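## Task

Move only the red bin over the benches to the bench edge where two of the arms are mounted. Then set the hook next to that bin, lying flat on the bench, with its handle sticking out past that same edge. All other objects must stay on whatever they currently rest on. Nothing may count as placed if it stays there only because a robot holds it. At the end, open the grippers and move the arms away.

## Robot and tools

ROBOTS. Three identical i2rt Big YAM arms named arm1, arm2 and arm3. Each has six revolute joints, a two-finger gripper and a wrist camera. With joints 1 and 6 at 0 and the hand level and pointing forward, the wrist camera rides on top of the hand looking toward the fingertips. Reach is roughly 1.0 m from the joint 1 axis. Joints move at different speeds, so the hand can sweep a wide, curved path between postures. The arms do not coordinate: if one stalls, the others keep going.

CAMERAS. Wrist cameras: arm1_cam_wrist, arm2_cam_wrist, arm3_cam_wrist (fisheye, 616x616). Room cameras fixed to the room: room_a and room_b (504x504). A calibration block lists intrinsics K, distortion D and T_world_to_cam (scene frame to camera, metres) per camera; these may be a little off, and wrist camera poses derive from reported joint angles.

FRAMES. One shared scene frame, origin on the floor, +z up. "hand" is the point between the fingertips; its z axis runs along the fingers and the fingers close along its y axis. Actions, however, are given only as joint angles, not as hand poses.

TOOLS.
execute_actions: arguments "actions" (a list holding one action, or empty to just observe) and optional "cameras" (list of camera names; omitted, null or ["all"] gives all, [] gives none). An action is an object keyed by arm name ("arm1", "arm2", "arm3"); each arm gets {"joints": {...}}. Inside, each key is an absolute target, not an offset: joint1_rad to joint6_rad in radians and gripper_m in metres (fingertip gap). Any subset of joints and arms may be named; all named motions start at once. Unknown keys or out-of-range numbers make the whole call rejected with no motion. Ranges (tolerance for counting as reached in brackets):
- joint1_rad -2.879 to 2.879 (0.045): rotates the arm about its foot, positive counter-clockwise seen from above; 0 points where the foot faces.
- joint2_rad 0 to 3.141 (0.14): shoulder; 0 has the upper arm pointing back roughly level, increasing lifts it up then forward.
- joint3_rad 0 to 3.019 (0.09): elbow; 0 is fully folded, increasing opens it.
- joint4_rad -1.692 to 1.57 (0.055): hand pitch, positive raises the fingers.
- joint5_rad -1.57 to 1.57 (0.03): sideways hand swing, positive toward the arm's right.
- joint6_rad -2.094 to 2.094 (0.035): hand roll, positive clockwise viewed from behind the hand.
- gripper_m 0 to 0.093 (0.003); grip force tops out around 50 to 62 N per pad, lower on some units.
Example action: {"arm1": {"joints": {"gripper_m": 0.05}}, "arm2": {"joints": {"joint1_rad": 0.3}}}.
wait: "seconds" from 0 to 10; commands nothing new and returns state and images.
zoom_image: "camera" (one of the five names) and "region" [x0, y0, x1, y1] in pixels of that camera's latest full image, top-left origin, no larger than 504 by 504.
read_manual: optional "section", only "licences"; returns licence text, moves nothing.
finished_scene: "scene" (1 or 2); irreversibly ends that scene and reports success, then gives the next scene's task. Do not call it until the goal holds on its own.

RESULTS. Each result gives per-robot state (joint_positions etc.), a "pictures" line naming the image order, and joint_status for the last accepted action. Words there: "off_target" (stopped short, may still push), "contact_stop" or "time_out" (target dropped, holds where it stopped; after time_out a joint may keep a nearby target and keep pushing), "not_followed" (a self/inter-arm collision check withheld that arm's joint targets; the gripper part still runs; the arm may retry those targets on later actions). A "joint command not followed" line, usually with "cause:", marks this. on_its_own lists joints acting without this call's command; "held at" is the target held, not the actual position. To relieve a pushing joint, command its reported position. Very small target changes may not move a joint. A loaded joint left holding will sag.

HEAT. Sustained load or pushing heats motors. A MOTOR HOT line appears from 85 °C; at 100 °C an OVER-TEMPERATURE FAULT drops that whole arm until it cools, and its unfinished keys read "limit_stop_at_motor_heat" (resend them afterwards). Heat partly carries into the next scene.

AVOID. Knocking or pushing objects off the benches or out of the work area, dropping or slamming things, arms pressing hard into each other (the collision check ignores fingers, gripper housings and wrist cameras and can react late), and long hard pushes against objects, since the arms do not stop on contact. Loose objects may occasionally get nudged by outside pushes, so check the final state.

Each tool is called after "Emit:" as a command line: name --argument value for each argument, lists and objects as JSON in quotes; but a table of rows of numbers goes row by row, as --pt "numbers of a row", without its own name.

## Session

Emit:
execute_actions --actions '[]'

Scene clock: 0.00 s.
Motor temperatures (°C, as the motors report them): arm1=[24 24 29 24 21 22] | arm2=[23 34 35 23 22 23] | arm3=[21 25 36 23 22 21]
arm1.joint_positions: joint1_rad=-0.011 joint2_rad=+0.399 joint3_rad=+1.424 joint4_rad=-1.310 joint5_rad=-0.070 joint6_rad=-0.713 gripper_m=+0.094
arm1.joint_status: not commanded
arm1.hand: x=-0.6372 y=-0.6638 z=+1.3092 quat_wxyz=(-0.533, +0.740, -0.302, -0.278) (m; scene frame)
arm2.joint_positions: joint1_rad=+0.213 joint2_rad=+0.390 joint3_rad=+1.560 joint4_rad=-1.177 joint5_rad=+0.258 joint6_rad=+0.076 gripper_m=+0.095
arm2.joint_status: not commanded
arm2.hand: x=+0.3453 y=-0.7021 z=+1.4701 quat_wxyz=(-0.469, +0.491, -0.512, -0.527) (m; scene frame)
arm3.joint_positions: joint1_rad=+0.703 joint2_rad=+0.272 joint3_rad=+1.711 joint4_rad=-1.150 joint5_rad=-0.075 joint6_rad=-0.633 gripper_m=+0.095
arm3.joint_status: not commanded
arm3.hand: x=+0.2737 y=+1.6336 z=+1.5175 quat_wxyz=(-0.625, -0.010, -0.596, +0.504) (m; scene frame)
pictures: arm1_cam_wrist, arm2_cam_wrist, arm3_cam_wrist, room_a, room_b
camera_calibration (this result's frames):
arm1_cam_wrist: T_world_to_cam=[[0.755037, 0.243267, 0.608885, -0.152426], [0.579232, -0.682634, -0.445535, 0.503155], [0.307262, 0.689081, -0.656321, 1.63613], [0, 0, 0, 1]] pos_world=[-0.679077, -0.746876, 1.39081]
arm2_cam_wrist: T_world_to_cam=[[0.996762, 0.0298233, -0.074669, -0.216304], [-0.0419821, -0.598984, -0.799659, 0.774397], [-0.0685741, 0.800205, -0.595793, 1.58261], [0, 0, 0, 1]] pos_world=[0.35664, -0.79611, 1.54601]
arm3_cam_wrist: T_world_to_cam=[[-0.629784, -0.501976, 0.592783, 0.0916869], [-0.61467, -0.144532, -0.775429, 1.58599], [0.474923, -0.852719, -0.217526, 1.72183], [0, 0, 0, 1]] pos_world=[0.214865, 1.74349, 1.55001]
Images, in order (width x height): arm1_cam_wrist 616x616, arm2_cam_wrist 616x616, arm3_cam_wrist 616x616, room_a 504x504, room_b 504x504.

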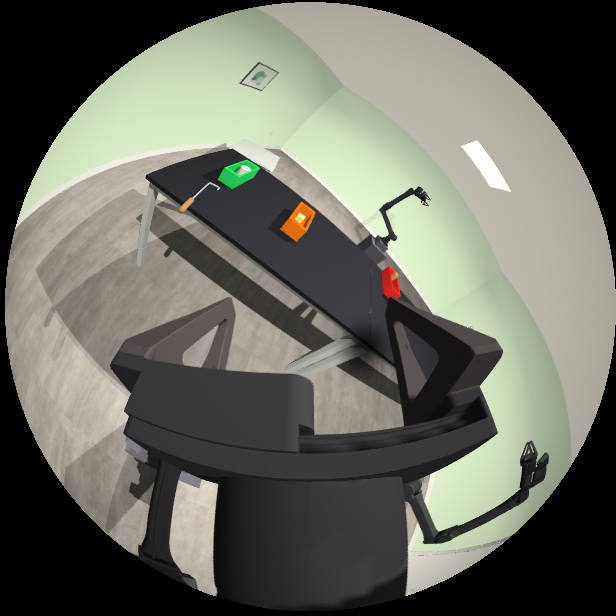

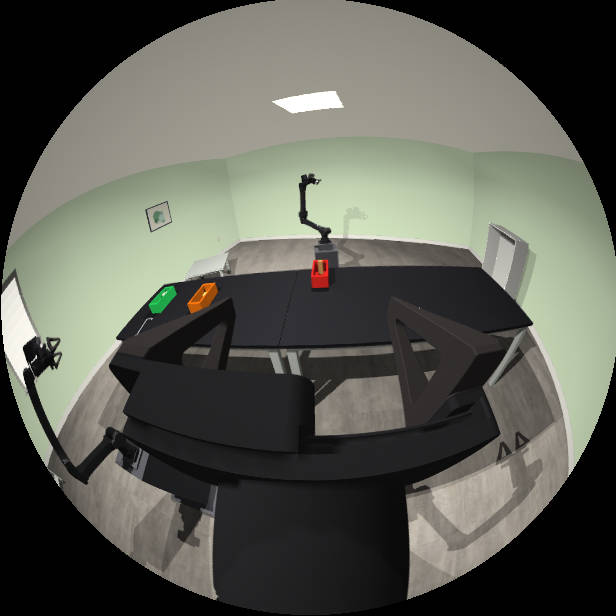

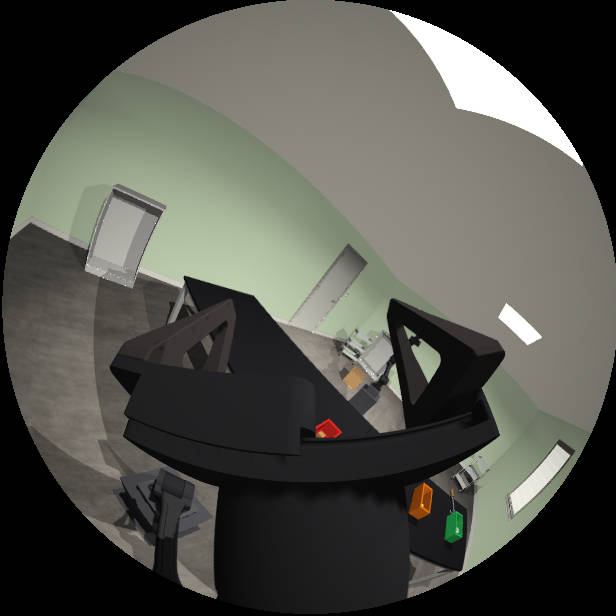

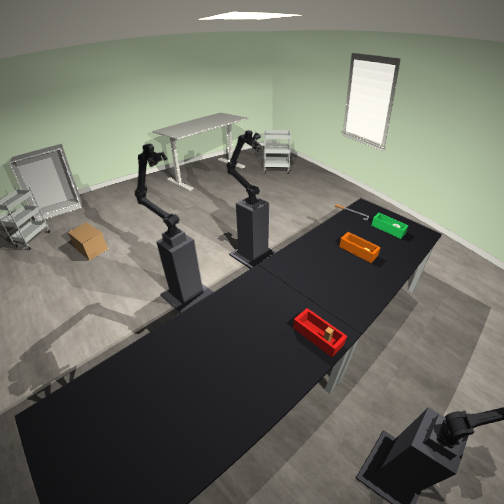

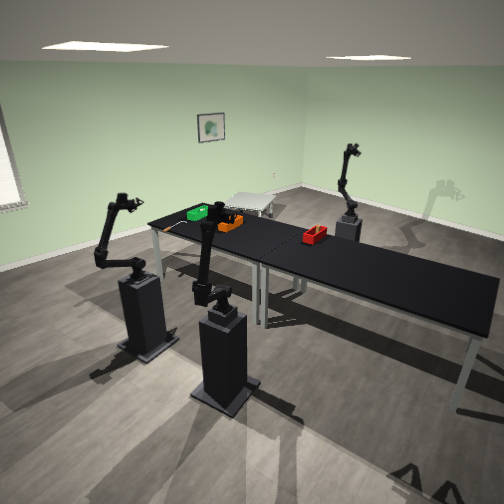

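Emit:
execute_actions --actions '[{"arm1":{"joints":{"joint1_rad":0.45,"joint2_rad":2.3,"joint3_rad":2.63,"joint4_rad":-1.3,"joint5_rad":0,"joint6_rad":0}},"arm2":{"joints":{"joint1_rad":-0.8,"joint2_rad":1.3,"joint3_rad":1.5,"joint4_rad":-1.5,"joint5_rad":0,"joint6_rad":1.5}},"arm3":{"joints":{"joint1_rad":-0.03,"joint2_rad":1.51,"joint3_rad":1.17,"joint4_rad":-0.8,"joint5_rad":0,"joint6_rad":0,"gripper_m":0.045}}}]' --cameras '["arm1_cam_wrist","arm3_cam_wrist","room_a"]'

Scene clock: 10.17 s.
Motor temperatures (°C, as the motors report them): arm1=[24 24 31 24 21 22] | arm2=[23 34 36 23 22 23] | arm3=[21 25 36 23 22 21]
arm1.joint_positions: joint1_rad=+0.438 joint2_rad=+2.286 joint3_rad=+2.575 joint4_rad=-1.298 joint5_rad=-0.003 joint6_rad=-0.017 gripper_m=+0.094
arm1.joint_status: all done
arm1.hand: x=-0.9928 y=-0.0665 z=+0.9849 quat_wxyz=(-0.150, +0.824, -0.493, -0.235) (m; scene frame)
arm2.joint_positions: joint1_rad=-0.808 joint2_rad=+1.319 joint3_rad=+1.483 joint4_rad=-1.491 joint5_rad=-0.001 joint6_rad=+1.484 gripper_m=+0.095
arm2.joint_status: all done
arm2.hand: x=+0.6116 y=-0.4762 z=+1.1198 quat_wxyz=(-0.045, -0.311, -0.943, -0.112) (m; scene frame)
arm3.joint_positions: joint1_rad=-0.036 joint2_rad=+1.499 joint3_rad=+1.148 joint4_rad=-0.801 joint5_rad=-0.001 joint6_rad=-0.014 gripper_m=+0.045
arm3.joint_status: all done
arm3.hand: x=+0.3218 y=+1.0723 z=+0.9328 quat_wxyz=(-0.153, -0.666, -0.715, +0.146) (m; scene frame)
pictures: arm1_cam_wrist, arm3_cam_wrist, room_a
camera_calibration (this result's frames):
arm1_cam_wrist: T_world_to_cam=[[0.890433, 0.45501, 0.00972867, 0.906917], [0.453799, -0.88928, 0.0569916, 0.339214], [0.0345833, -0.0463323, -0.998327, 1.1382], [0, 0, 0, 1]] pos_world=[-1.00085, -0.0582651, 1.10814]
arm3_cam_wrist: T_world_to_cam=[[-0.997116, -0.0752776, -0.00959935, 0.409384], [-0.0756701, 0.976716, 0.200748, -1.20524], [-0.00573595, 0.200895, -0.979596, 0.828993], [0, 0, 0, 1]] pos_world=[0.321758, 1.04146, 1.05796]
Images, in order (width x height): arm1_cam_wrist 616x616, arm3_cam_wrist 616x616, room_a 504x504.

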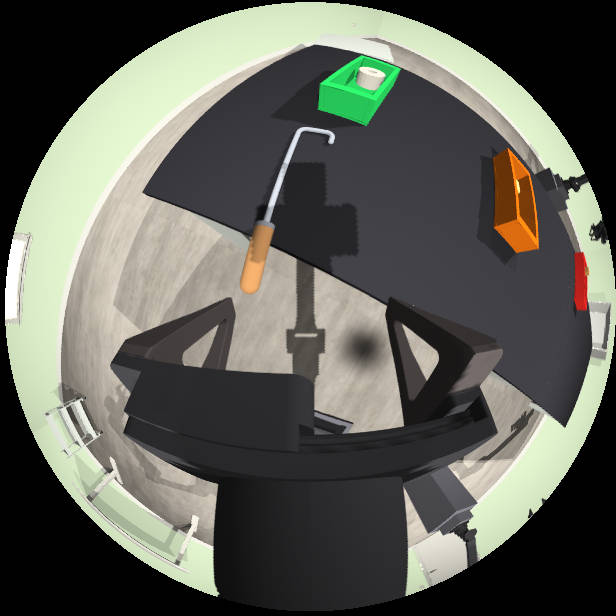

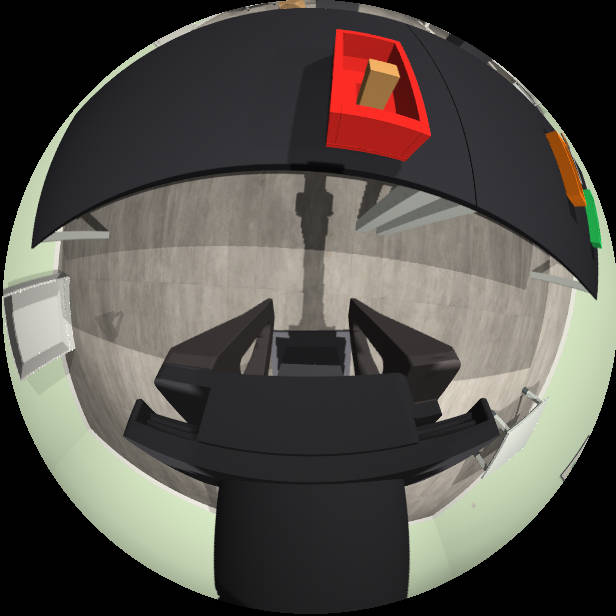

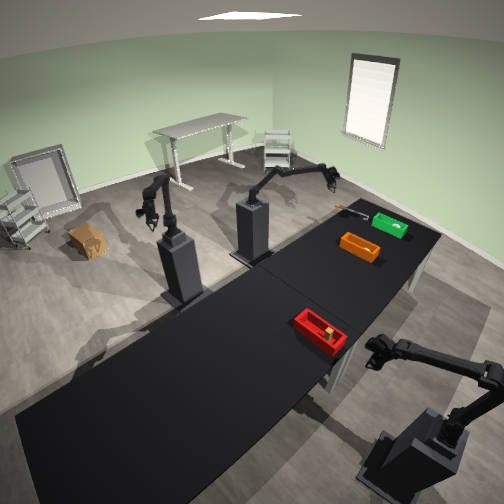

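Emit:
execute_actions --actions '[{"arm1":{"joints":{"joint1_rad":0.545,"joint2_rad":2.36,"joint3_rad":2.34,"joint4_rad":-0.78,"joint6_rad":0.2}},"arm3":{"joints":{"joint1_rad":-0.09,"joint2_rad":1.6,"joint3_rad":0.95,"joint4_rad":0.25}}}]' --cameras '["arm1_cam_wrist"]'

Scene clock: 26.07 s.
Motor temperatures (°C, as the motors report them): arm1=[24 28 36 24 21 22] | arm2=[23 34 39 23 22 23] | arm3=[21 26 40 23 22 21]
arm1.joint_positions: joint1_rad=+0.554 joint2_rad=+2.359 joint3_rad=+2.344 joint4_rad=-0.793 joint5_rad=-0.002 joint6_rad=+0.184 gripper_m=+0.094
arm1.joint_status: all done
arm1.hand: x=-1.1134 y=-0.0544 z=+0.8770 quat_wxyz=(-0.148, +0.776, -0.509, -0.342) (m; scene frame)
arm2.joint_positions: joint1_rad=-0.808 joint2_rad=+1.319 joint3_rad=+1.483 joint4_rad=-1.491 joint5_rad=-0.001 joint6_rad=+1.484 gripper_m=+0.095
arm2.joint_status: not commanded
arm2.hand: x=+0.6116 y=-0.4762 z=+1.1198 quat_wxyz=(-0.045, -0.311, -0.943, -0.112) (m; scene frame)
arm3.joint_positions: joint1_rad=-0.089 joint2_rad=+1.614 joint3_rad=+0.933 joint4_rad=+0.235 joint5_rad=-0.001 joint6_rad=-0.013 gripper_m=+0.045
arm3.joint_status: all done
arm3.hand: x=+0.2948 y=+0.9677 z=+0.9357 quat_wxyz=(-0.378, -0.592, -0.602, +0.381) (m; scene frame)
pictures: arm1_cam_wrist
camera_calibration (this result's frames):
arm1_cam_wrist: T_world_to_cam=[[0.896594, 0.424215, -0.127127, 1.13503], [0.408677, -0.903157, -0.131489, 0.525125], [-0.170595, 0.0659388, -0.983132, 0.799504], [0, 0, 0, 1]] pos_world=[-1.09587, -0.0599434, 0.999359]
Images, in order (width x height): arm1_cam_wrist 616x616.

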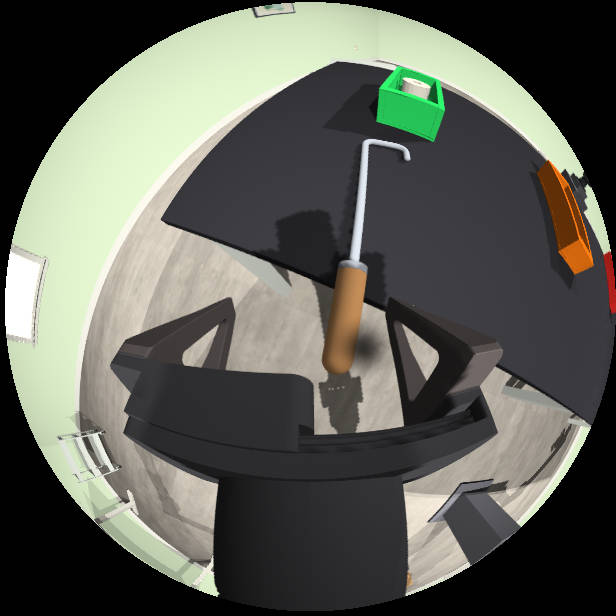

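Emit:
execute_actions --actions '[{"arm1":{"joints":{"joint1_rad":0.51,"joint2_rad":2.46,"joint3_rad":2.33,"joint4_rad":-0.75,"joint6_rad":0.3}},"arm3":{"joints":{"joint1_rad":-0.15,"joint2_rad":1.85,"joint3_rad":1.0,"joint4_rad":0.27}}}]' --cameras '["arm1_cam_wrist","arm3_cam_wrist"]'

Scene clock: 36.17 s.
Motor temperatures (°C, as the motors report them): arm1=[24 30 35 24 21 22] | arm2=[23 34 39 23 22 23] | arm3=[21 26 40 23 22 21]
arm1.joint_positions: joint1_rad=+0.511 joint2_rad=+2.454 joint3_rad=+2.339 joint4_rad=-0.760 joint5_rad=-0.002 joint6_rad=+0.284 gripper_m=+0.094
arm1.joint_status: all done
arm1.hand: x=-1.0824 y=-0.0295 z=+0.7966 quat_wxyz=(-0.127, +0.747, -0.571, -0.316) (m; scene frame)
arm2.joint_positions: joint1_rad=-0.808 joint2_rad=+1.319 joint3_rad=+1.483 joint4_rad=-1.491 joint5_rad=-0.001 joint6_rad=+1.484 gripper_m=+0.095
arm2.joint_status: not commanded
arm2.hand: x=+0.6116 y=-0.4762 z=+1.1198 quat_wxyz=(-0.045, -0.311, -0.943, -0.112) (m; scene frame)
arm3.joint_positions: joint1_rad=-0.151 joint2_rad=+1.868 joint3_rad=+0.968 joint4_rad=+0.264 joint5_rad=-0.001 joint6_rad=-0.013 gripper_m=+0.045
arm3.joint_status: all done
arm3.hand: x=+0.2554 y=+0.9592 z=+0.8044 quat_wxyz=(-0.310, -0.644, -0.615, +0.332) (m; scene frame)
pictures: arm1_cam_wrist, arm3_cam_wrist
camera_calibration (this result's frames):
arm1_cam_wrist: T_world_to_cam=[[0.936584, 0.301132, -0.179245, 1.16763], [0.296488, -0.953575, -0.0528126, 0.338843], [-0.186828, -0.00368058, -0.982386, 0.703877], [0, 0, 0, 1]] pos_world=[-1.06254, -0.0259072, 0.918665]
arm3_cam_wrist: T_world_to_cam=[[-0.999298, 0.0374678, -0.000233658, 0.218324], [0.0356958, 0.950103, -0.309888, -0.666275], [-0.0113888, -0.309679, -0.950773, 1.19352], [0, 0, 0, 1]] pos_world=[0.255546, 0.994456, 0.928343]
Images, in order (width x height): arm1_cam_wrist 616x616, arm3_cam_wrist 616x616.

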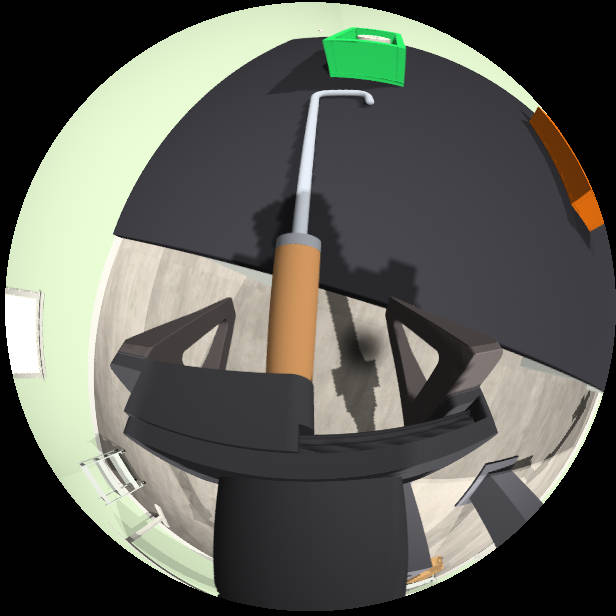

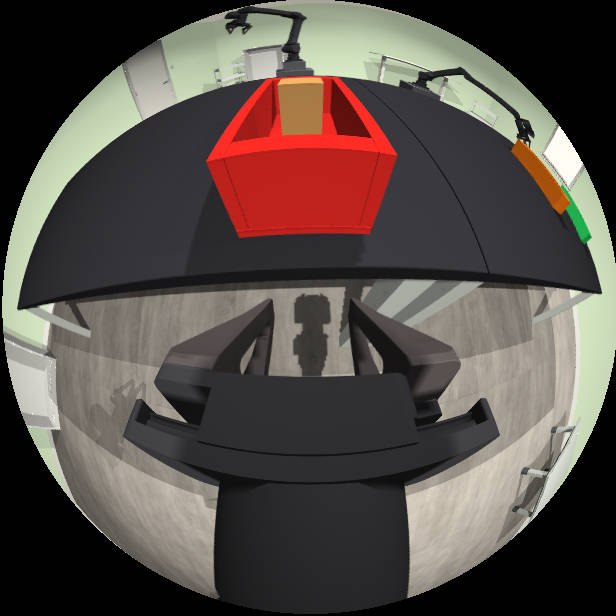

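Emit:
execute_actions --actions '[{"arm1":{"joints":{"joint1_rad":0.535,"joint2_rad":2.52,"joint3_rad":2.30,"joint4_rad":-0.72}},"arm3":{"joints":{"joint1_rad":-0.135,"joint2_rad":1.99,"joint3_rad":1.25,"joint4_rad":0.185}}}]' --cameras '["arm1_cam_wrist"]'

Scene clock: 45.97 s.
Motor temperatures (°C, as the motors report them): arm1=[24 31 35 24 21 22] | arm2=[23 34 39 23 22 23] | arm3=[21 27 41 23 22 21]
arm1.joint_positions: joint1_rad=+0.525 joint2_rad=+2.502 joint3_rad=+2.313 joint4_rad=-0.732 joint5_rad=-0.002 joint6_rad=+0.284 gripper_m=+0.094
arm1.joint_status: all done
arm1.hand: x=-1.0908 y=-0.0397 z=+0.7455 quat_wxyz=(-0.117, +0.757, -0.570, -0.297) (m; scene frame)
arm2.joint_positions: joint1_rad=-0.808 joint2_rad=+1.319 joint3_rad=+1.483 joint4_rad=-1.491 joint5_rad=-0.001 joint6_rad=+1.484 gripper_m=+0.095
arm2.joint_status: not commanded
arm2.hand: x=+0.6116 y=-0.4762 z=+1.1198 quat_wxyz=(-0.045, -0.311, -0.943, -0.112) (m; scene frame)
arm3.joint_positions: joint1_rad=-0.147 joint2_rad=+1.987 joint3_rad=+1.203 joint4_rad=+0.189 joint5_rad=-0.001 joint6_rad=-0.013 gripper_m=+0.045
arm3.joint_status: all done
arm3.hand: x=+0.2533 y=+0.8814 z=+0.8194 quat_wxyz=(-0.323, -0.636, -0.610, +0.345) (m; scene frame)
pictures: arm1_cam_wrist
camera_calibration (this result's frames):
arm1_cam_wrist: T_world_to_cam=[[0.936454, 0.307582, -0.168661, 1.16159], [0.310632, -0.950491, -0.00865909, 0.311486], [-0.162974, -0.0442828, -0.985636, 0.678947], [0, 0, 0, 1]] pos_world=[-1.07389, -0.0311548, 0.867807]
Images, in order (width x height): arm1_cam_wrist 616x616.

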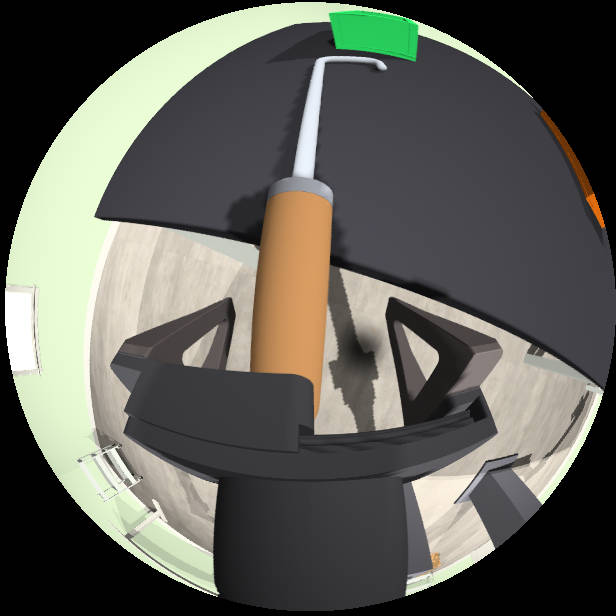

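Emit:
execute_actions --actions '[{"arm1":{"joints":{"joint1_rad":0.555,"joint2_rad":2.49}},"arm3":{"joints":{"joint2_rad":2.12,"joint3_rad":1.47,"joint4_rad":0.086}}}]' --cameras '[]'

Emit:
execute_actions --actions '[{"arm1":{"joints":{"gripper_m":0}},"arm3":{"joints":{"joint2_rad":2.26,"joint3_rad":1.73,"joint4_rad":-0.03}}}]' --cameras '["arm1_cam_wrist","arm3_cam_wrist"]'

Scene clock: 53.67 s.
Motor temperatures (°C, as the motors report them): arm1=[24 32 34 24 21 22] | arm2=[23 34 39 23 22 23] | arm3=[21 27 42 23 22 21]
arm1.joint_positions: joint1_rad=+0.548 joint2_rad=+2.494 joint3_rad=+2.313 joint4_rad=-0.732 joint5_rad=-0.002 joint6_rad=+0.284 gripper_m=+0.094
arm1.joint_status: all done
arm1.hand: x=-1.1081 y=-0.0499 z=+0.7526 quat_wxyz=(-0.115, +0.762, -0.561, -0.302) (m; scene frame)
arm2.joint_positions: joint1_rad=-0.808 joint2_rad=+1.319 joint3_rad=+1.483 joint4_rad=-1.491 joint5_rad=-0.001 joint6_rad=+1.484 gripper_m=+0.095
arm2.joint_status: not commanded
arm2.hand: x=+0.6116 y=-0.4762 z=+1.1198 quat_wxyz=(-0.045, -0.311, -0.943, -0.112) (m; scene frame)
arm3.joint_positions: joint1_rad=-0.147 joint2_rad=+2.115 joint3_rad=+1.411 joint4_rad=+0.090 joint5_rad=-0.001 joint6_rad=-0.013 gripper_m=+0.045
arm3.joint_status: all done
arm3.hand: x=+0.2501 y=+0.8243 z=+0.8084 quat_wxyz=(-0.317, -0.639, -0.613, +0.339) (m; scene frame)
pictures: none
No camera images: the call's "cameras" was empty. Leave "cameras" out to get every camera's image.

Scene clock: 54.70 s.
Motor temperatures (°C, as the motors report them): arm1=[24 32 34 24 21 22] | arm2=[23 34 39 23 22 23] | arm3=[21 27 42 23 22 21]
arm1.joint_positions: joint1_rad=+0.549 joint2_rad=+2.494 joint3_rad=+2.313 joint4_rad=-0.730 joint5_rad=+0.000 joint6_rad=+0.291 gripper_m=+0.028
arm1.joint_status: gripper_m off_target (ended at +0.028, target +0.000)
arm1.hand: x=-1.1090 y=-0.0501 z=+0.7527 quat_wxyz=(-0.114, +0.760, -0.563, -0.303) (m; scene frame)
arm2.joint_positions: joint1_rad=-0.808 joint2_rad=+1.319 joint3_rad=+1.483 joint4_rad=-1.491 joint5_rad=-0.001 joint6_rad=+1.484 gripper_m=+0.095
arm2.joint_status: not commanded
arm2.hand: x=+0.6116 y=-0.4762 z=+1.1198 quat_wxyz=(-0.045, -0.311, -0.943, -0.112) (m; scene frame)
arm3.joint_positions: joint1_rad=-0.147 joint2_rad=+2.255 joint3_rad=+1.669 joint4_rad=-0.027 joint5_rad=-0.001 joint6_rad=-0.013 gripper_m=+0.045
arm3.joint_status: all done
arm3.hand: x=+0.2465 y=+0.7594 z=+0.8065 quat_wxyz=(-0.317, -0.639, -0.613, +0.339) (m; scene frame)
pictures: arm1_cam_wrist, arm3_cam_wrist
camera_calibration (this result's frames):
arm1_cam_wrist: T_world_to_cam=[[0.929639, 0.324498, -0.174566, 1.18077], [0.326628, -0.944996, -0.017204, 0.33172], [-0.170547, -0.0410248, -0.984495, 0.673512], [0, 0, 0, 1]] pos_world=[-1.09118, -0.0420539, 0.8749]
arm3_cam_wrist: T_world_to_cam=[[-0.99942, 0.0340476, 0.000276815, 0.219113], [0.0320343, 0.943016, -0.331203, -0.451964], [-0.0115377, -0.331002, -0.94356, 1.14395], [0, 0, 0, 1]] pos_world=[0.246663, 0.797399, 0.929633]
Images, in order (width x height): arm1_cam_wrist 616x616, arm3_cam_wrist 616x616.

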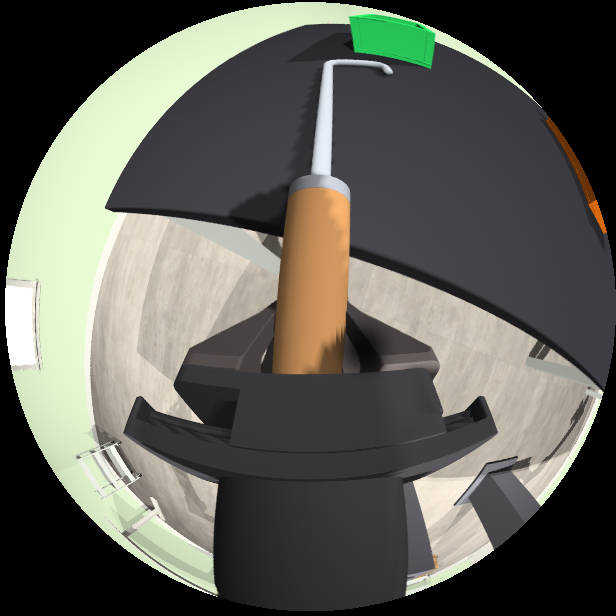

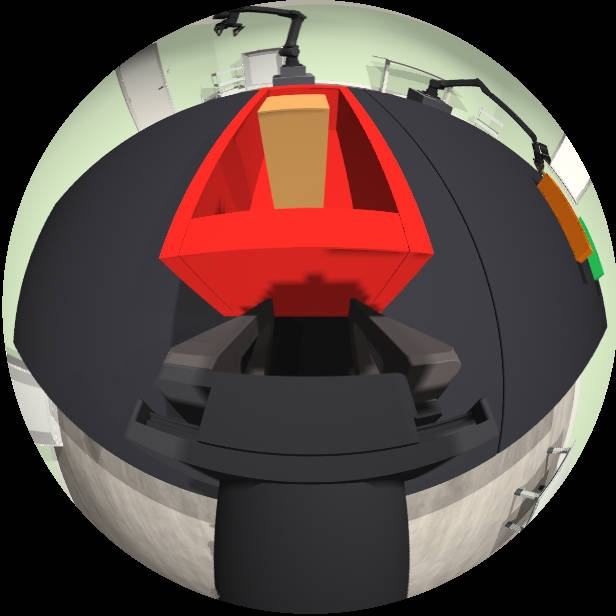

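Emit:
execute_actions --actions '[{"arm1":{"joints":{"joint2_rad":2.2,"joint4_rad":-0.95}},"arm3":{"joints":{"joint2_rad":2.40,"joint3_rad":2.02,"joint4_rad":-0.168}}}]' --cameras '[]'

Emit:
execute_actions --actions '[{"arm1":{"joints":{"joint2_rad":1.40,"joint3_rad":1.08,"joint4_rad":-0.526,"joint6_rad":0}},"arm3":{"joints":{"joint2_rad":1.5,"joint3_rad":1.2,"joint4_rad":-0.4}}}]' --cameras '[]'

Emit:
execute_actions --actions '[{"arm1":{"joints":{"joint1_rad":-0.81,"joint4_rad":0.25}}}]' --cameras '[]'

Emit:
execute_actions --actions '[{"arm1":{"joints":{"joint3_rad":0.62,"joint4_rad":0.68}},"arm2":{"joints":{"joint1_rad":-0.8}}}]'

Emit:
zoom_image --camera "room_b" --region '[120,190,270,300]'

Scene clock: 72.97 s.
Motor temperatures (°C, as the motors report them): arm1=[24 34 34 24 21 22] | arm2=[23 34 40 23 22 23] | arm3=[21 29 46 23 22 21]
arm1.joint_positions: joint1_rad=+0.550 joint2_rad=+2.222 joint3_rad=+2.286 joint4_rad=-0.967 joint5_rad=-0.003 joint6_rad=+0.297 gripper_m=+0.029
arm1.joint_status: all done
arm1.hand: x=-1.0828 y=-0.0958 z=+0.9323 quat_wxyz=(-0.113, +0.758, -0.564, -0.307) (m; scene frame)
arm2.joint_positions: joint1_rad=-0.808 joint2_rad=+1.319 joint3_rad=+1.483 joint4_rad=-1.491 joint5_rad=-0.001 joint6_rad=+1.484 gripper_m=+0.095
arm2.joint_status: not commanded
arm2.hand: x=+0.6116 y=-0.4762 z=+1.1198 quat_wxyz=(-0.045, -0.311, -0.943, -0.112) (m; scene frame)
arm3.joint_positions: joint1_rad=-0.147 joint2_rad=+2.395 joint3_rad=+1.959 joint4_rad=-0.166 joint5_rad=-0.001 joint6_rad=-0.013 gripper_m=+0.045
arm3.joint_status: all done
arm3.hand: x=+0.2431 y=+0.6979 z=+0.8159 quat_wxyz=(-0.321, -0.637, -0.611, +0.343) (m; scene frame)
pictures: none
No camera images: the call's "cameras" was empty. Leave "cameras" out to get every camera's image.

Scene clock: 74.93 s.
Motor temperatures (°C, as the motors report them): arm1=[24 33 34 24 21 22] | arm2=[23 34 40 23 22 23] | arm3=[21 29 45 23 22 21]
arm1.joint_positions: joint1_rad=+0.550 joint2_rad=+1.423 joint3_rad=+1.035 joint4_rad=-0.559 joint5_rad=-0.003 joint6_rad=+0.019 gripper_m=+0.029
arm1.joint_status: all done
arm1.hand: x=-0.9123 y=-0.3525 z=+0.8822 quat_wxyz=(-0.145, +0.835, -0.457, -0.270) (m; scene frame)
arm2.joint_positions: joint1_rad=-0.808 joint2_rad=+1.319 joint3_rad=+1.483 joint4_rad=-1.491 joint5_rad=-0.001 joint6_rad=+1.484 gripper_m=+0.095
arm2.joint_status: not commanded
arm2.hand: x=+0.6116 y=-0.4762 z=+1.1198 quat_wxyz=(-0.045, -0.311, -0.943, -0.112) (m; scene frame)
arm3.joint_positions: joint1_rad=-0.147 joint2_rad=+1.486 joint3_rad=+1.205 joint4_rad=-0.397 joint5_rad=-0.001 joint6_rad=-0.013 gripper_m=+0.045
arm3.joint_status: all done
arm3.hand: x=+0.2586 y=+0.9780 z=+1.0304 quat_wxyz=(-0.298, -0.650, -0.623, +0.318) (m; scene frame)
pictures: none
No camera images: the call's "cameras" was empty. Leave "cameras" out to get every camera's image.

Scene clock: 76.73 s.
Motor temperatures (°C, as the motors report them): arm1=[24 33 35 24 21 22] | arm2=[23 34 40 23 22 23] | arm3=[21 29 45 23 22 21]
arm1.joint_positions: joint1_rad=-0.812 joint2_rad=+1.424 joint3_rad=+1.035 joint4_rad=+0.201 joint5_rad=+0.002 joint6_rad=+0.012 gripper_m=+0.029
arm1.joint_status: all done
arm1.hand: x=-0.1787 y=-0.3482 z=+1.0414 quat_wxyz=(-0.591, +0.292, -0.709, -0.250) (m; scene frame)
arm2.joint_positions: joint1_rad=-0.808 joint2_rad=+1.319 joint3_rad=+1.483 joint4_rad=-1.491 joint5_rad=-0.001 joint6_rad=+1.484 gripper_m=+0.095
arm2.joint_status: not commanded
arm2.hand: x=+0.6116 y=-0.4762 z=+1.1198 quat_wxyz=(-0.045, -0.311, -0.943, -0.112) (m; scene frame)
arm3.joint_positions: joint1_rad=-0.147 joint2_rad=+1.486 joint3_rad=+1.205 joint4_rad=-0.397 joint5_rad=-0.001 joint6_rad=-0.013 gripper_m=+0.045
arm3.joint_status: not commanded
arm3.hand: x=+0.2586 y=+0.9780 z=+1.0304 quat_wxyz=(-0.298, -0.650, -0.623, +0.318) (m; scene frame)
pictures: none
No camera images: the call's "cameras" was empty. Leave "cameras" out to get every camera's image.

Scene clock: 78.00 s.
Motor temperatures (°C, as the motors report them): arm1=[24 32 35 24 21 22] | arm2=[23 34 40 23 22 23] | arm3=[21 29 45 23 22 21]
arm1.joint_positions: joint1_rad=-0.812 joint2_rad=+1.430 joint3_rad=+0.596 joint4_rad=+0.630 joint5_rad=+0.002 joint6_rad=+0.012 gripper_m=+0.029
arm1.joint_status: all done
arm1.hand: x=-0.2446 y=-0.4155 z=+0.8981 quat_wxyz=(-0.585, +0.294, -0.714, -0.247) (m; scene frame)
arm2.joint_positions: joint1_rad=-0.808 joint2_rad=+1.319 joint3_rad=+1.483 joint4_rad=-1.491 joint5_rad=-0.001 joint6_rad=+1.484 gripper_m=+0.095
arm2.joint_status: all done
arm2.hand: x=+0.6116 y=-0.4762 z=+1.1198 quat_wxyz=(-0.045, -0.311, -0.943, -0.112) (m; scene frame)
arm3.joint_positions: joint1_rad=-0.147 joint2_rad=+1.486 joint3_rad=+1.205 joint4_rad=-0.397 joint5_rad=-0.001 joint6_rad=-0.013 gripper_m=+0.045
arm3.joint_status: not commanded
arm3.hand: x=+0.2586 y=+0.9780 z=+1.0304 quat_wxyz=(-0.298, -0.650, -0.623, +0.318) (m; scene frame)
pictures: arm1_cam_wrist, arm2_cam_wrist, arm3_cam_wrist, room_a, room_b
camera_calibration (this result's frames):
arm1_cam_wrist: T_world_to_cam=[[0.704398, -0.709371, -0.0248309, -0.0979595], [-0.528806, -0.50112, -0.685013, 0.281615], [0.473485, 0.495652, -0.728108, 1.09926], [0, 0, 0, 1]] pos_world=[-0.302562, -0.473218, 0.990858]
arm2_cam_wrist: T_world_to_cam=[[-0.574994, -0.784447, -0.232432, 0.235523], [-0.73703, 0.373297, 0.563414, 0.00245605], [-0.355203, 0.495269, -0.792805, 1.46207], [0, 0, 0, 1]] pos_world=[0.656567, -0.540282, 1.2125]
arm3_cam_wrist: T_world_to_cam=[[-0.99942, 0.0340455, -0.00109628, 0.225058], [0.033076, 0.962262, -0.270108, -0.666381], [-0.00814104, -0.269987, -0.96283, 1.38707], [0, 0, 0, 1]] pos_world=[0.258261, 1.00806, 1.15576]
Images, in order (width x height): arm1_cam_wrist 616x616, arm2_cam_wrist 616x616, arm3_cam_wrist 616x616, room_a 504x504, room_b 504x504.

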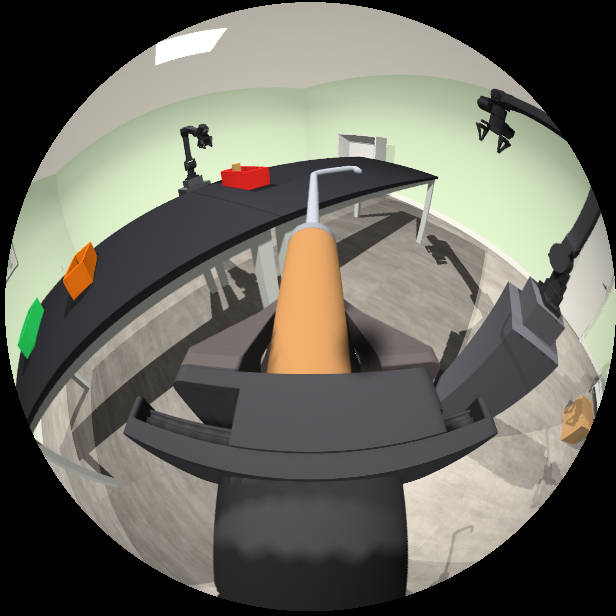

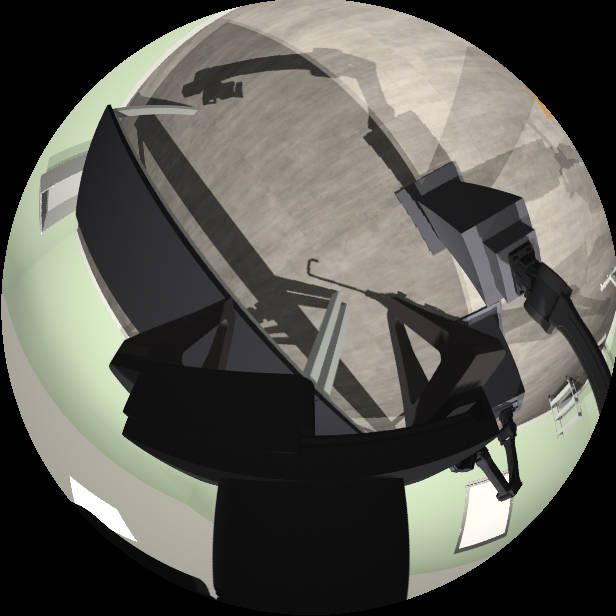

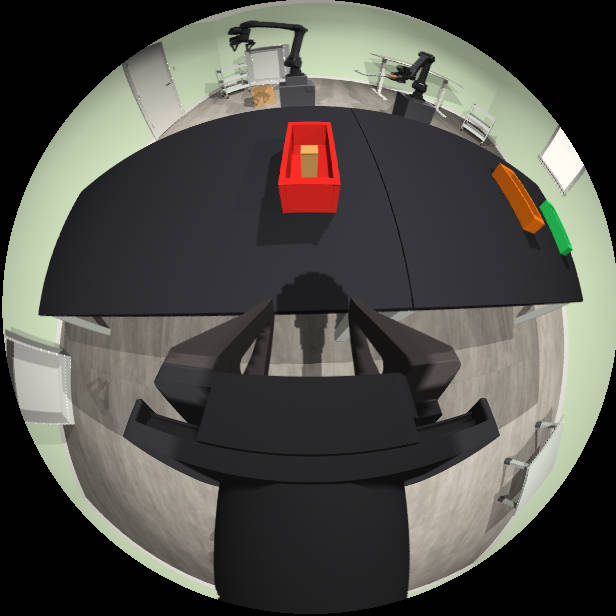

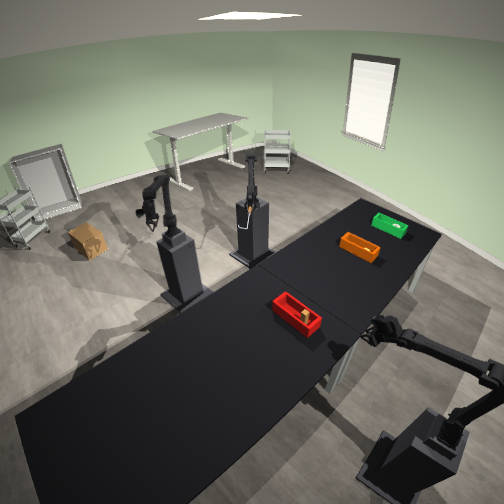

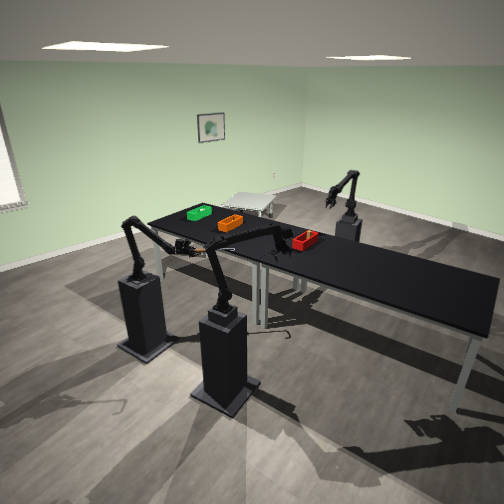

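Region (120, 190, 270, 300) of room_b's 504x504 image, scaled by 3.360, with more detail than that image has; it fills the top 370 rows of this view, and the rest is white.

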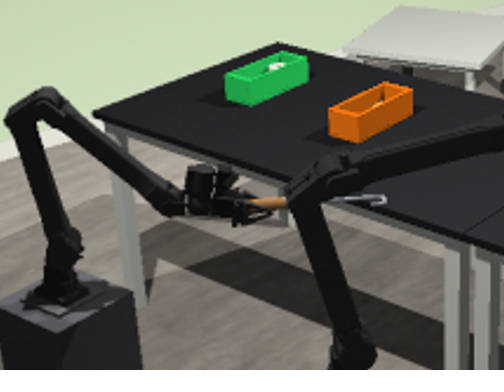

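Emit:
execute_actions --actions '[{"arm1":{"joints":{"joint4_rad":0.42}},"arm2":{"joints":{"joint1_rad":0.72,"joint6_rad":1.55}}}]' --cameras '[]'

Emit:
execute_actions --actions '[{"arm2":{"joints":{"joint2_rad":1.93,"joint3_rad":2.1,"joint4_rad":-1.55}}}]' --cameras '["arm1_cam_wrist","arm2_cam_wrist","room_b"]'

Emit:
zoom_image --camera "room_b" --region '[120,190,270,300]'

Scene clock: 93.37 s.
Motor temperatures (°C, as the motors report them): arm1=[24 30 35 24 21 22] | arm2=[23 33 40 23 22 23] | arm3=[21 28 43 23 22 21]
arm1.joint_positions: joint1_rad=-0.812 joint2_rad=+1.427 joint3_rad=+0.596 joint4_rad=+0.399 joint5_rad=+0.002 joint6_rad=+0.012 gripper_m=+0.029
arm1.joint_status: all done
arm1.hand: x=-0.2567 y=-0.4279 z=+0.8452 quat_wxyz=(-0.500, +0.320, -0.777, -0.211) (m; scene frame)
arm2.joint_positions: joint1_rad=+0.725 joint2_rad=+1.319 joint3_rad=+1.483 joint4_rad=-1.491 joint5_rad=-0.001 joint6_rad=+1.533 gripper_m=+0.095
arm2.joint_status: all done
arm2.hand: x=+0.0162 y=-0.5005 z=+1.1224 quat_wxyz=(+0.048, +0.407, -0.905, -0.114) (m; scene frame)
arm3.joint_positions: joint1_rad=-0.147 joint2_rad=+1.486 joint3_rad=+1.205 joint4_rad=-0.397 joint5_rad=-0.001 joint6_rad=-0.013 gripper_m=+0.045
arm3.joint_status: not commanded
arm3.hand: x=+0.2586 y=+0.9780 z=+1.0304 quat_wxyz=(-0.298, -0.650, -0.623, +0.318) (m; scene frame)
pictures: none
No camera images: the call's "cameras" was empty. Leave "cameras" out to get every camera's image.

Scene clock: 94.90 s.
Motor temperatures (°C, as the motors report them): arm1=[24 29 35 24 21 22] | arm2=[23 34 40 23 22 23] | arm3=[21 28 43 23 22 21]
arm1.joint_positions: joint1_rad=-0.812 joint2_rad=+1.427 joint3_rad=+0.596 joint4_rad=+0.399 joint5_rad=+0.002 joint6_rad=+0.012 gripper_m=+0.029
arm1.joint_status: not commanded
arm1.hand: x=-0.2567 y=-0.4279 z=+0.8452 quat_wxyz=(-0.500, +0.320, -0.777, -0.211) (m; scene frame)
arm2.joint_positions: joint1_rad=+0.725 joint2_rad=+1.950 joint3_rad=+2.043 joint4_rad=-1.549 joint5_rad=-0.001 joint6_rad=+1.535 gripper_m=+0.095
arm2.joint_status: all done
arm2.hand: x=-0.1317 y=-0.3593 z=+1.0337 quat_wxyz=(+0.024, +0.409, -0.911, -0.055) (m; scene frame)
arm3.joint_positions: joint1_rad=-0.147 joint2_rad=+1.486 joint3_rad=+1.205 joint4_rad=-0.397 joint5_rad=-0.001 joint6_rad=-0.013 gripper_m=+0.045
arm3.joint_status: not commanded
arm3.hand: x=+0.2586 y=+0.9780 z=+1.0304 quat_wxyz=(-0.298, -0.650, -0.623, +0.318) (m; scene frame)
pictures: arm1_cam_wrist, arm2_cam_wrist, room_b
camera_calibration (this result's frames):
arm1_cam_wrist: T_world_to_cam=[[0.700325, -0.713498, -0.0215945, -0.105119], [-0.624792, -0.598065, -0.50195, 0.0119046], [0.345225, 0.36502, -0.864627, 1.09925], [0, 0, 0, 1]] pos_world=[-0.298434, -0.469132, 0.95415]
arm2_cam_wrist: T_world_to_cam=[[0.74522, -0.657339, -0.11204, -0.0250746], [-0.483703, -0.648545, 0.587725, -0.899385], [-0.458998, -0.38379, -0.801265, 0.751103], [0, 0, 0, 1]] pos_world=[-0.0715944, -0.311508, 1.12761]
Images, in order (width x height): arm1_cam_wrist 616x616, arm2_cam_wrist 616x616, room_b 504x504.

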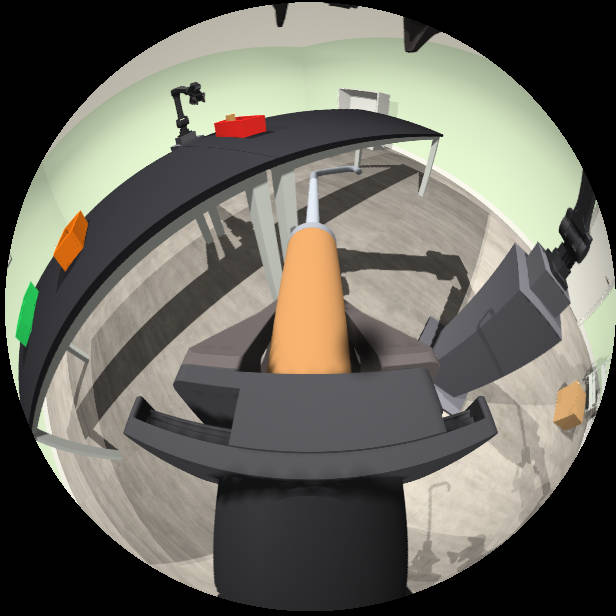

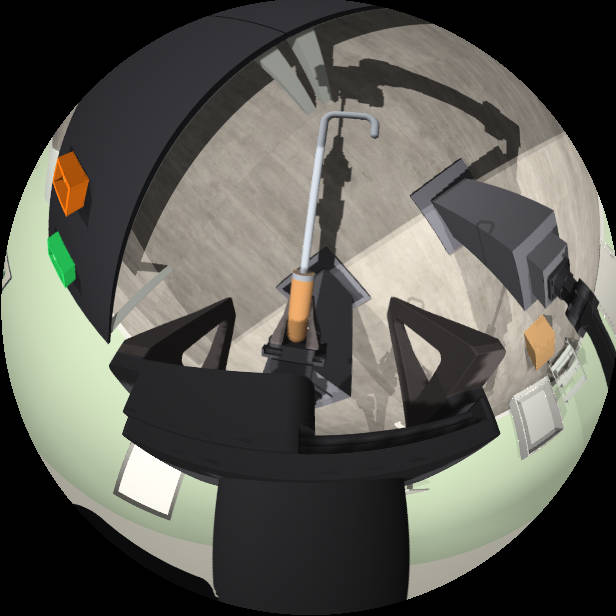

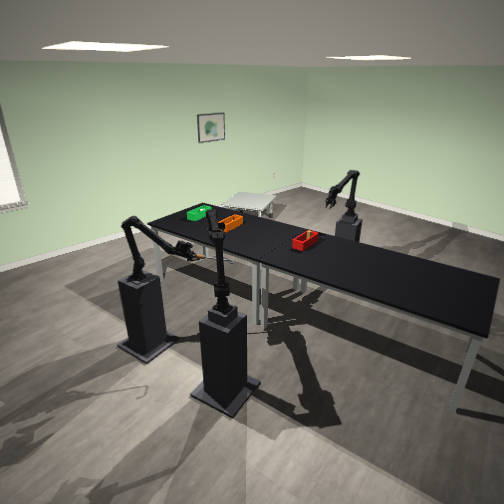

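Region (120, 190, 270, 300) of room_b's 504x504 image, scaled by 3.360, with more detail than that image has; it fills the top 370 rows of this view, and the rest is white.

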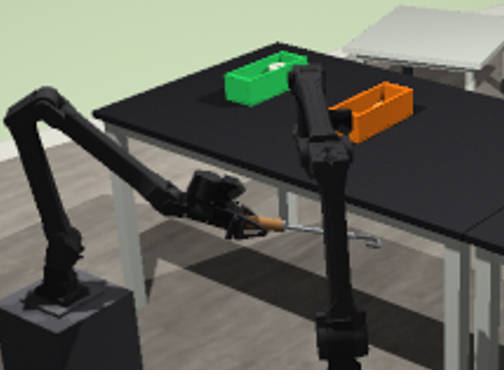

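Emit:
execute_actions --actions '[{"arm2":{"joints":{"joint1_rad":0.724,"joint2_rad":2.13,"joint3_rad":1.92,"joint4_rad":-1.32,"joint6_rad":1.55}}}]'

Scene clock: 132.73 s.
Motor temperatures (°C, as the motors report them): arm1=[24 28 35 24 21 22] | arm2=[23 36 43 23 22 23] | arm3=[21 27 42 23 22 21]
arm1.joint_positions: joint1_rad=-0.812 joint2_rad=+1.427 joint3_rad=+0.596 joint4_rad=+0.399 joint5_rad=+0.002 joint6_rad=+0.012 gripper_m=+0.029
arm1.joint_status: not commanded
arm1.hand: x=-0.2567 y=-0.4279 z=+0.8452 quat_wxyz=(-0.500, +0.320, -0.777, -0.211) (m; scene frame)
arm2.joint_positions: joint1_rad=+0.725 joint2_rad=+2.165 joint3_rad=+1.899 joint4_rad=-1.331 joint5_rad=-0.001 joint6_rad=+1.535 gripper_m=+0.095
arm2.joint_status: all done
arm2.hand: x=-0.1462 y=-0.3460 z=+0.8458 quat_wxyz=(-0.003, +0.410, -0.912, +0.010) (m; scene frame)
arm3.joint_positions: joint1_rad=-0.147 joint2_rad=+1.486 joint3_rad=+1.205 joint4_rad=-0.397 joint5_rad=-0.001 joint6_rad=-0.013 gripper_m=+0.045
arm3.joint_status: not commanded
arm3.hand: x=+0.2586 y=+0.9780 z=+1.0304 quat_wxyz=(-0.298, -0.650, -0.623, +0.318) (m; scene frame)
pictures: arm1_cam_wrist, arm2_cam_wrist, arm3_cam_wrist, room_a, room_b
camera_calibration (this result's frames):
arm1_cam_wrist: T_world_to_cam=[[0.700325, -0.713498, -0.0215945, -0.105119], [-0.624792, -0.598065, -0.50195, 0.0119046], [0.345225, 0.36502, -0.864627, 1.09925], [0, 0, 0, 1]] pos_world=[-0.298434, -0.469132, 0.95415]
arm2_cam_wrist: T_world_to_cam=[[0.749693, -0.66121, 0.0276103, -0.145429], [-0.543507, -0.591364, 0.595725, -0.783071], [-0.377571, -0.461617, -0.802714, 0.58522], [0, 0, 0, 1]] pos_world=[-0.0956157, -0.289092, 0.940274]
arm3_cam_wrist: T_world_to_cam=[[-0.99942, 0.0340455, -0.00109628, 0.225058], [0.033076, 0.962262, -0.270108, -0.666381], [-0.00814104, -0.269987, -0.96283, 1.38707], [0, 0, 0, 1]] pos_world=[0.258261, 1.00806, 1.15576]
Images, in order (width x height): arm1_cam_wrist 616x616, arm2_cam_wrist 616x616, arm3_cam_wrist 616x616, room_a 504x504, room_b 504x504.

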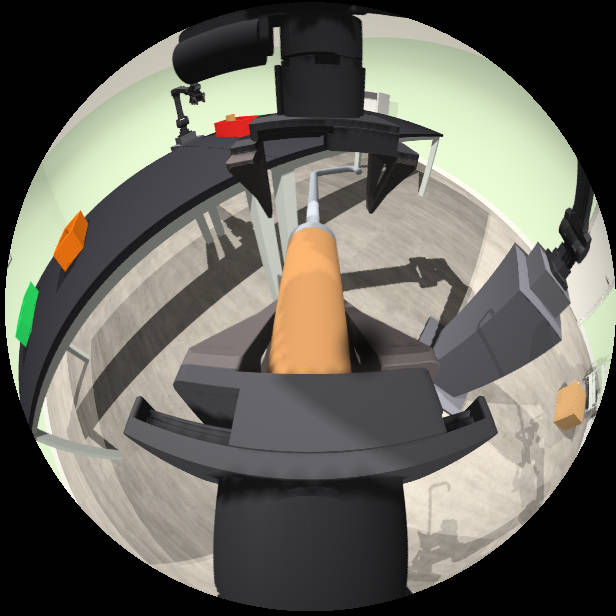

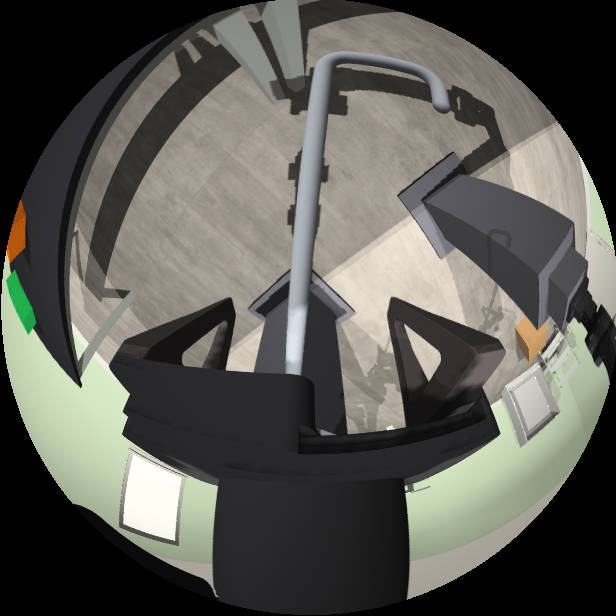

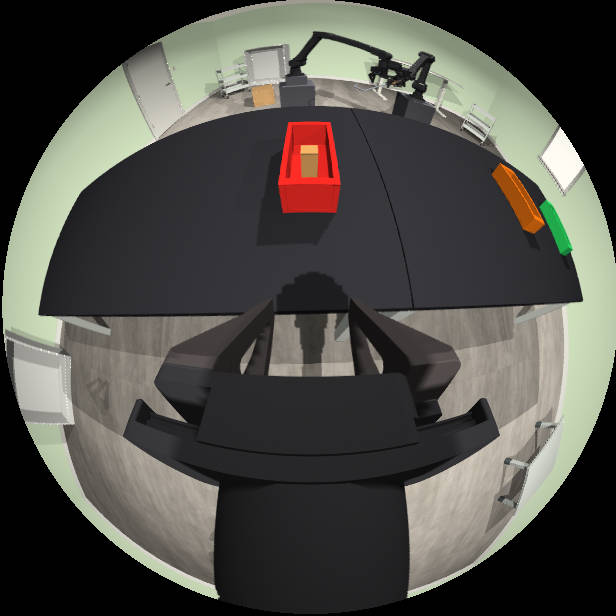

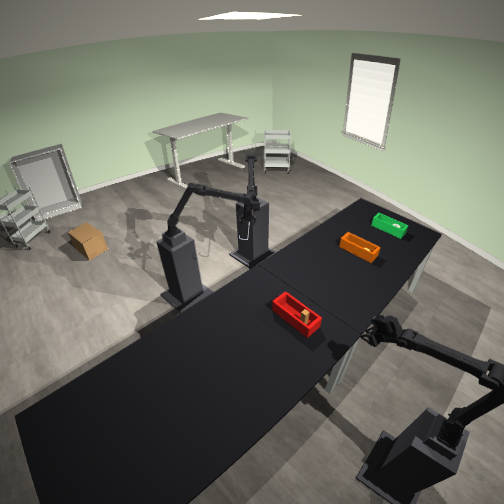

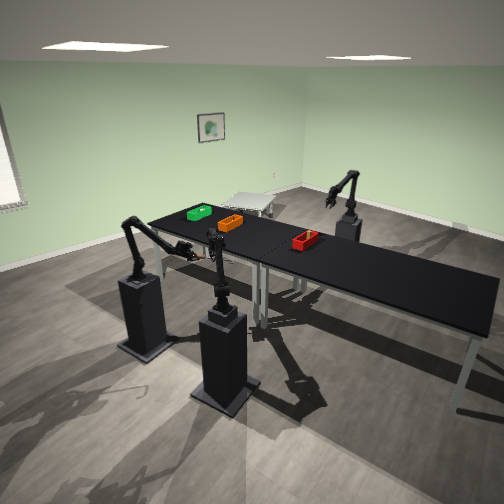

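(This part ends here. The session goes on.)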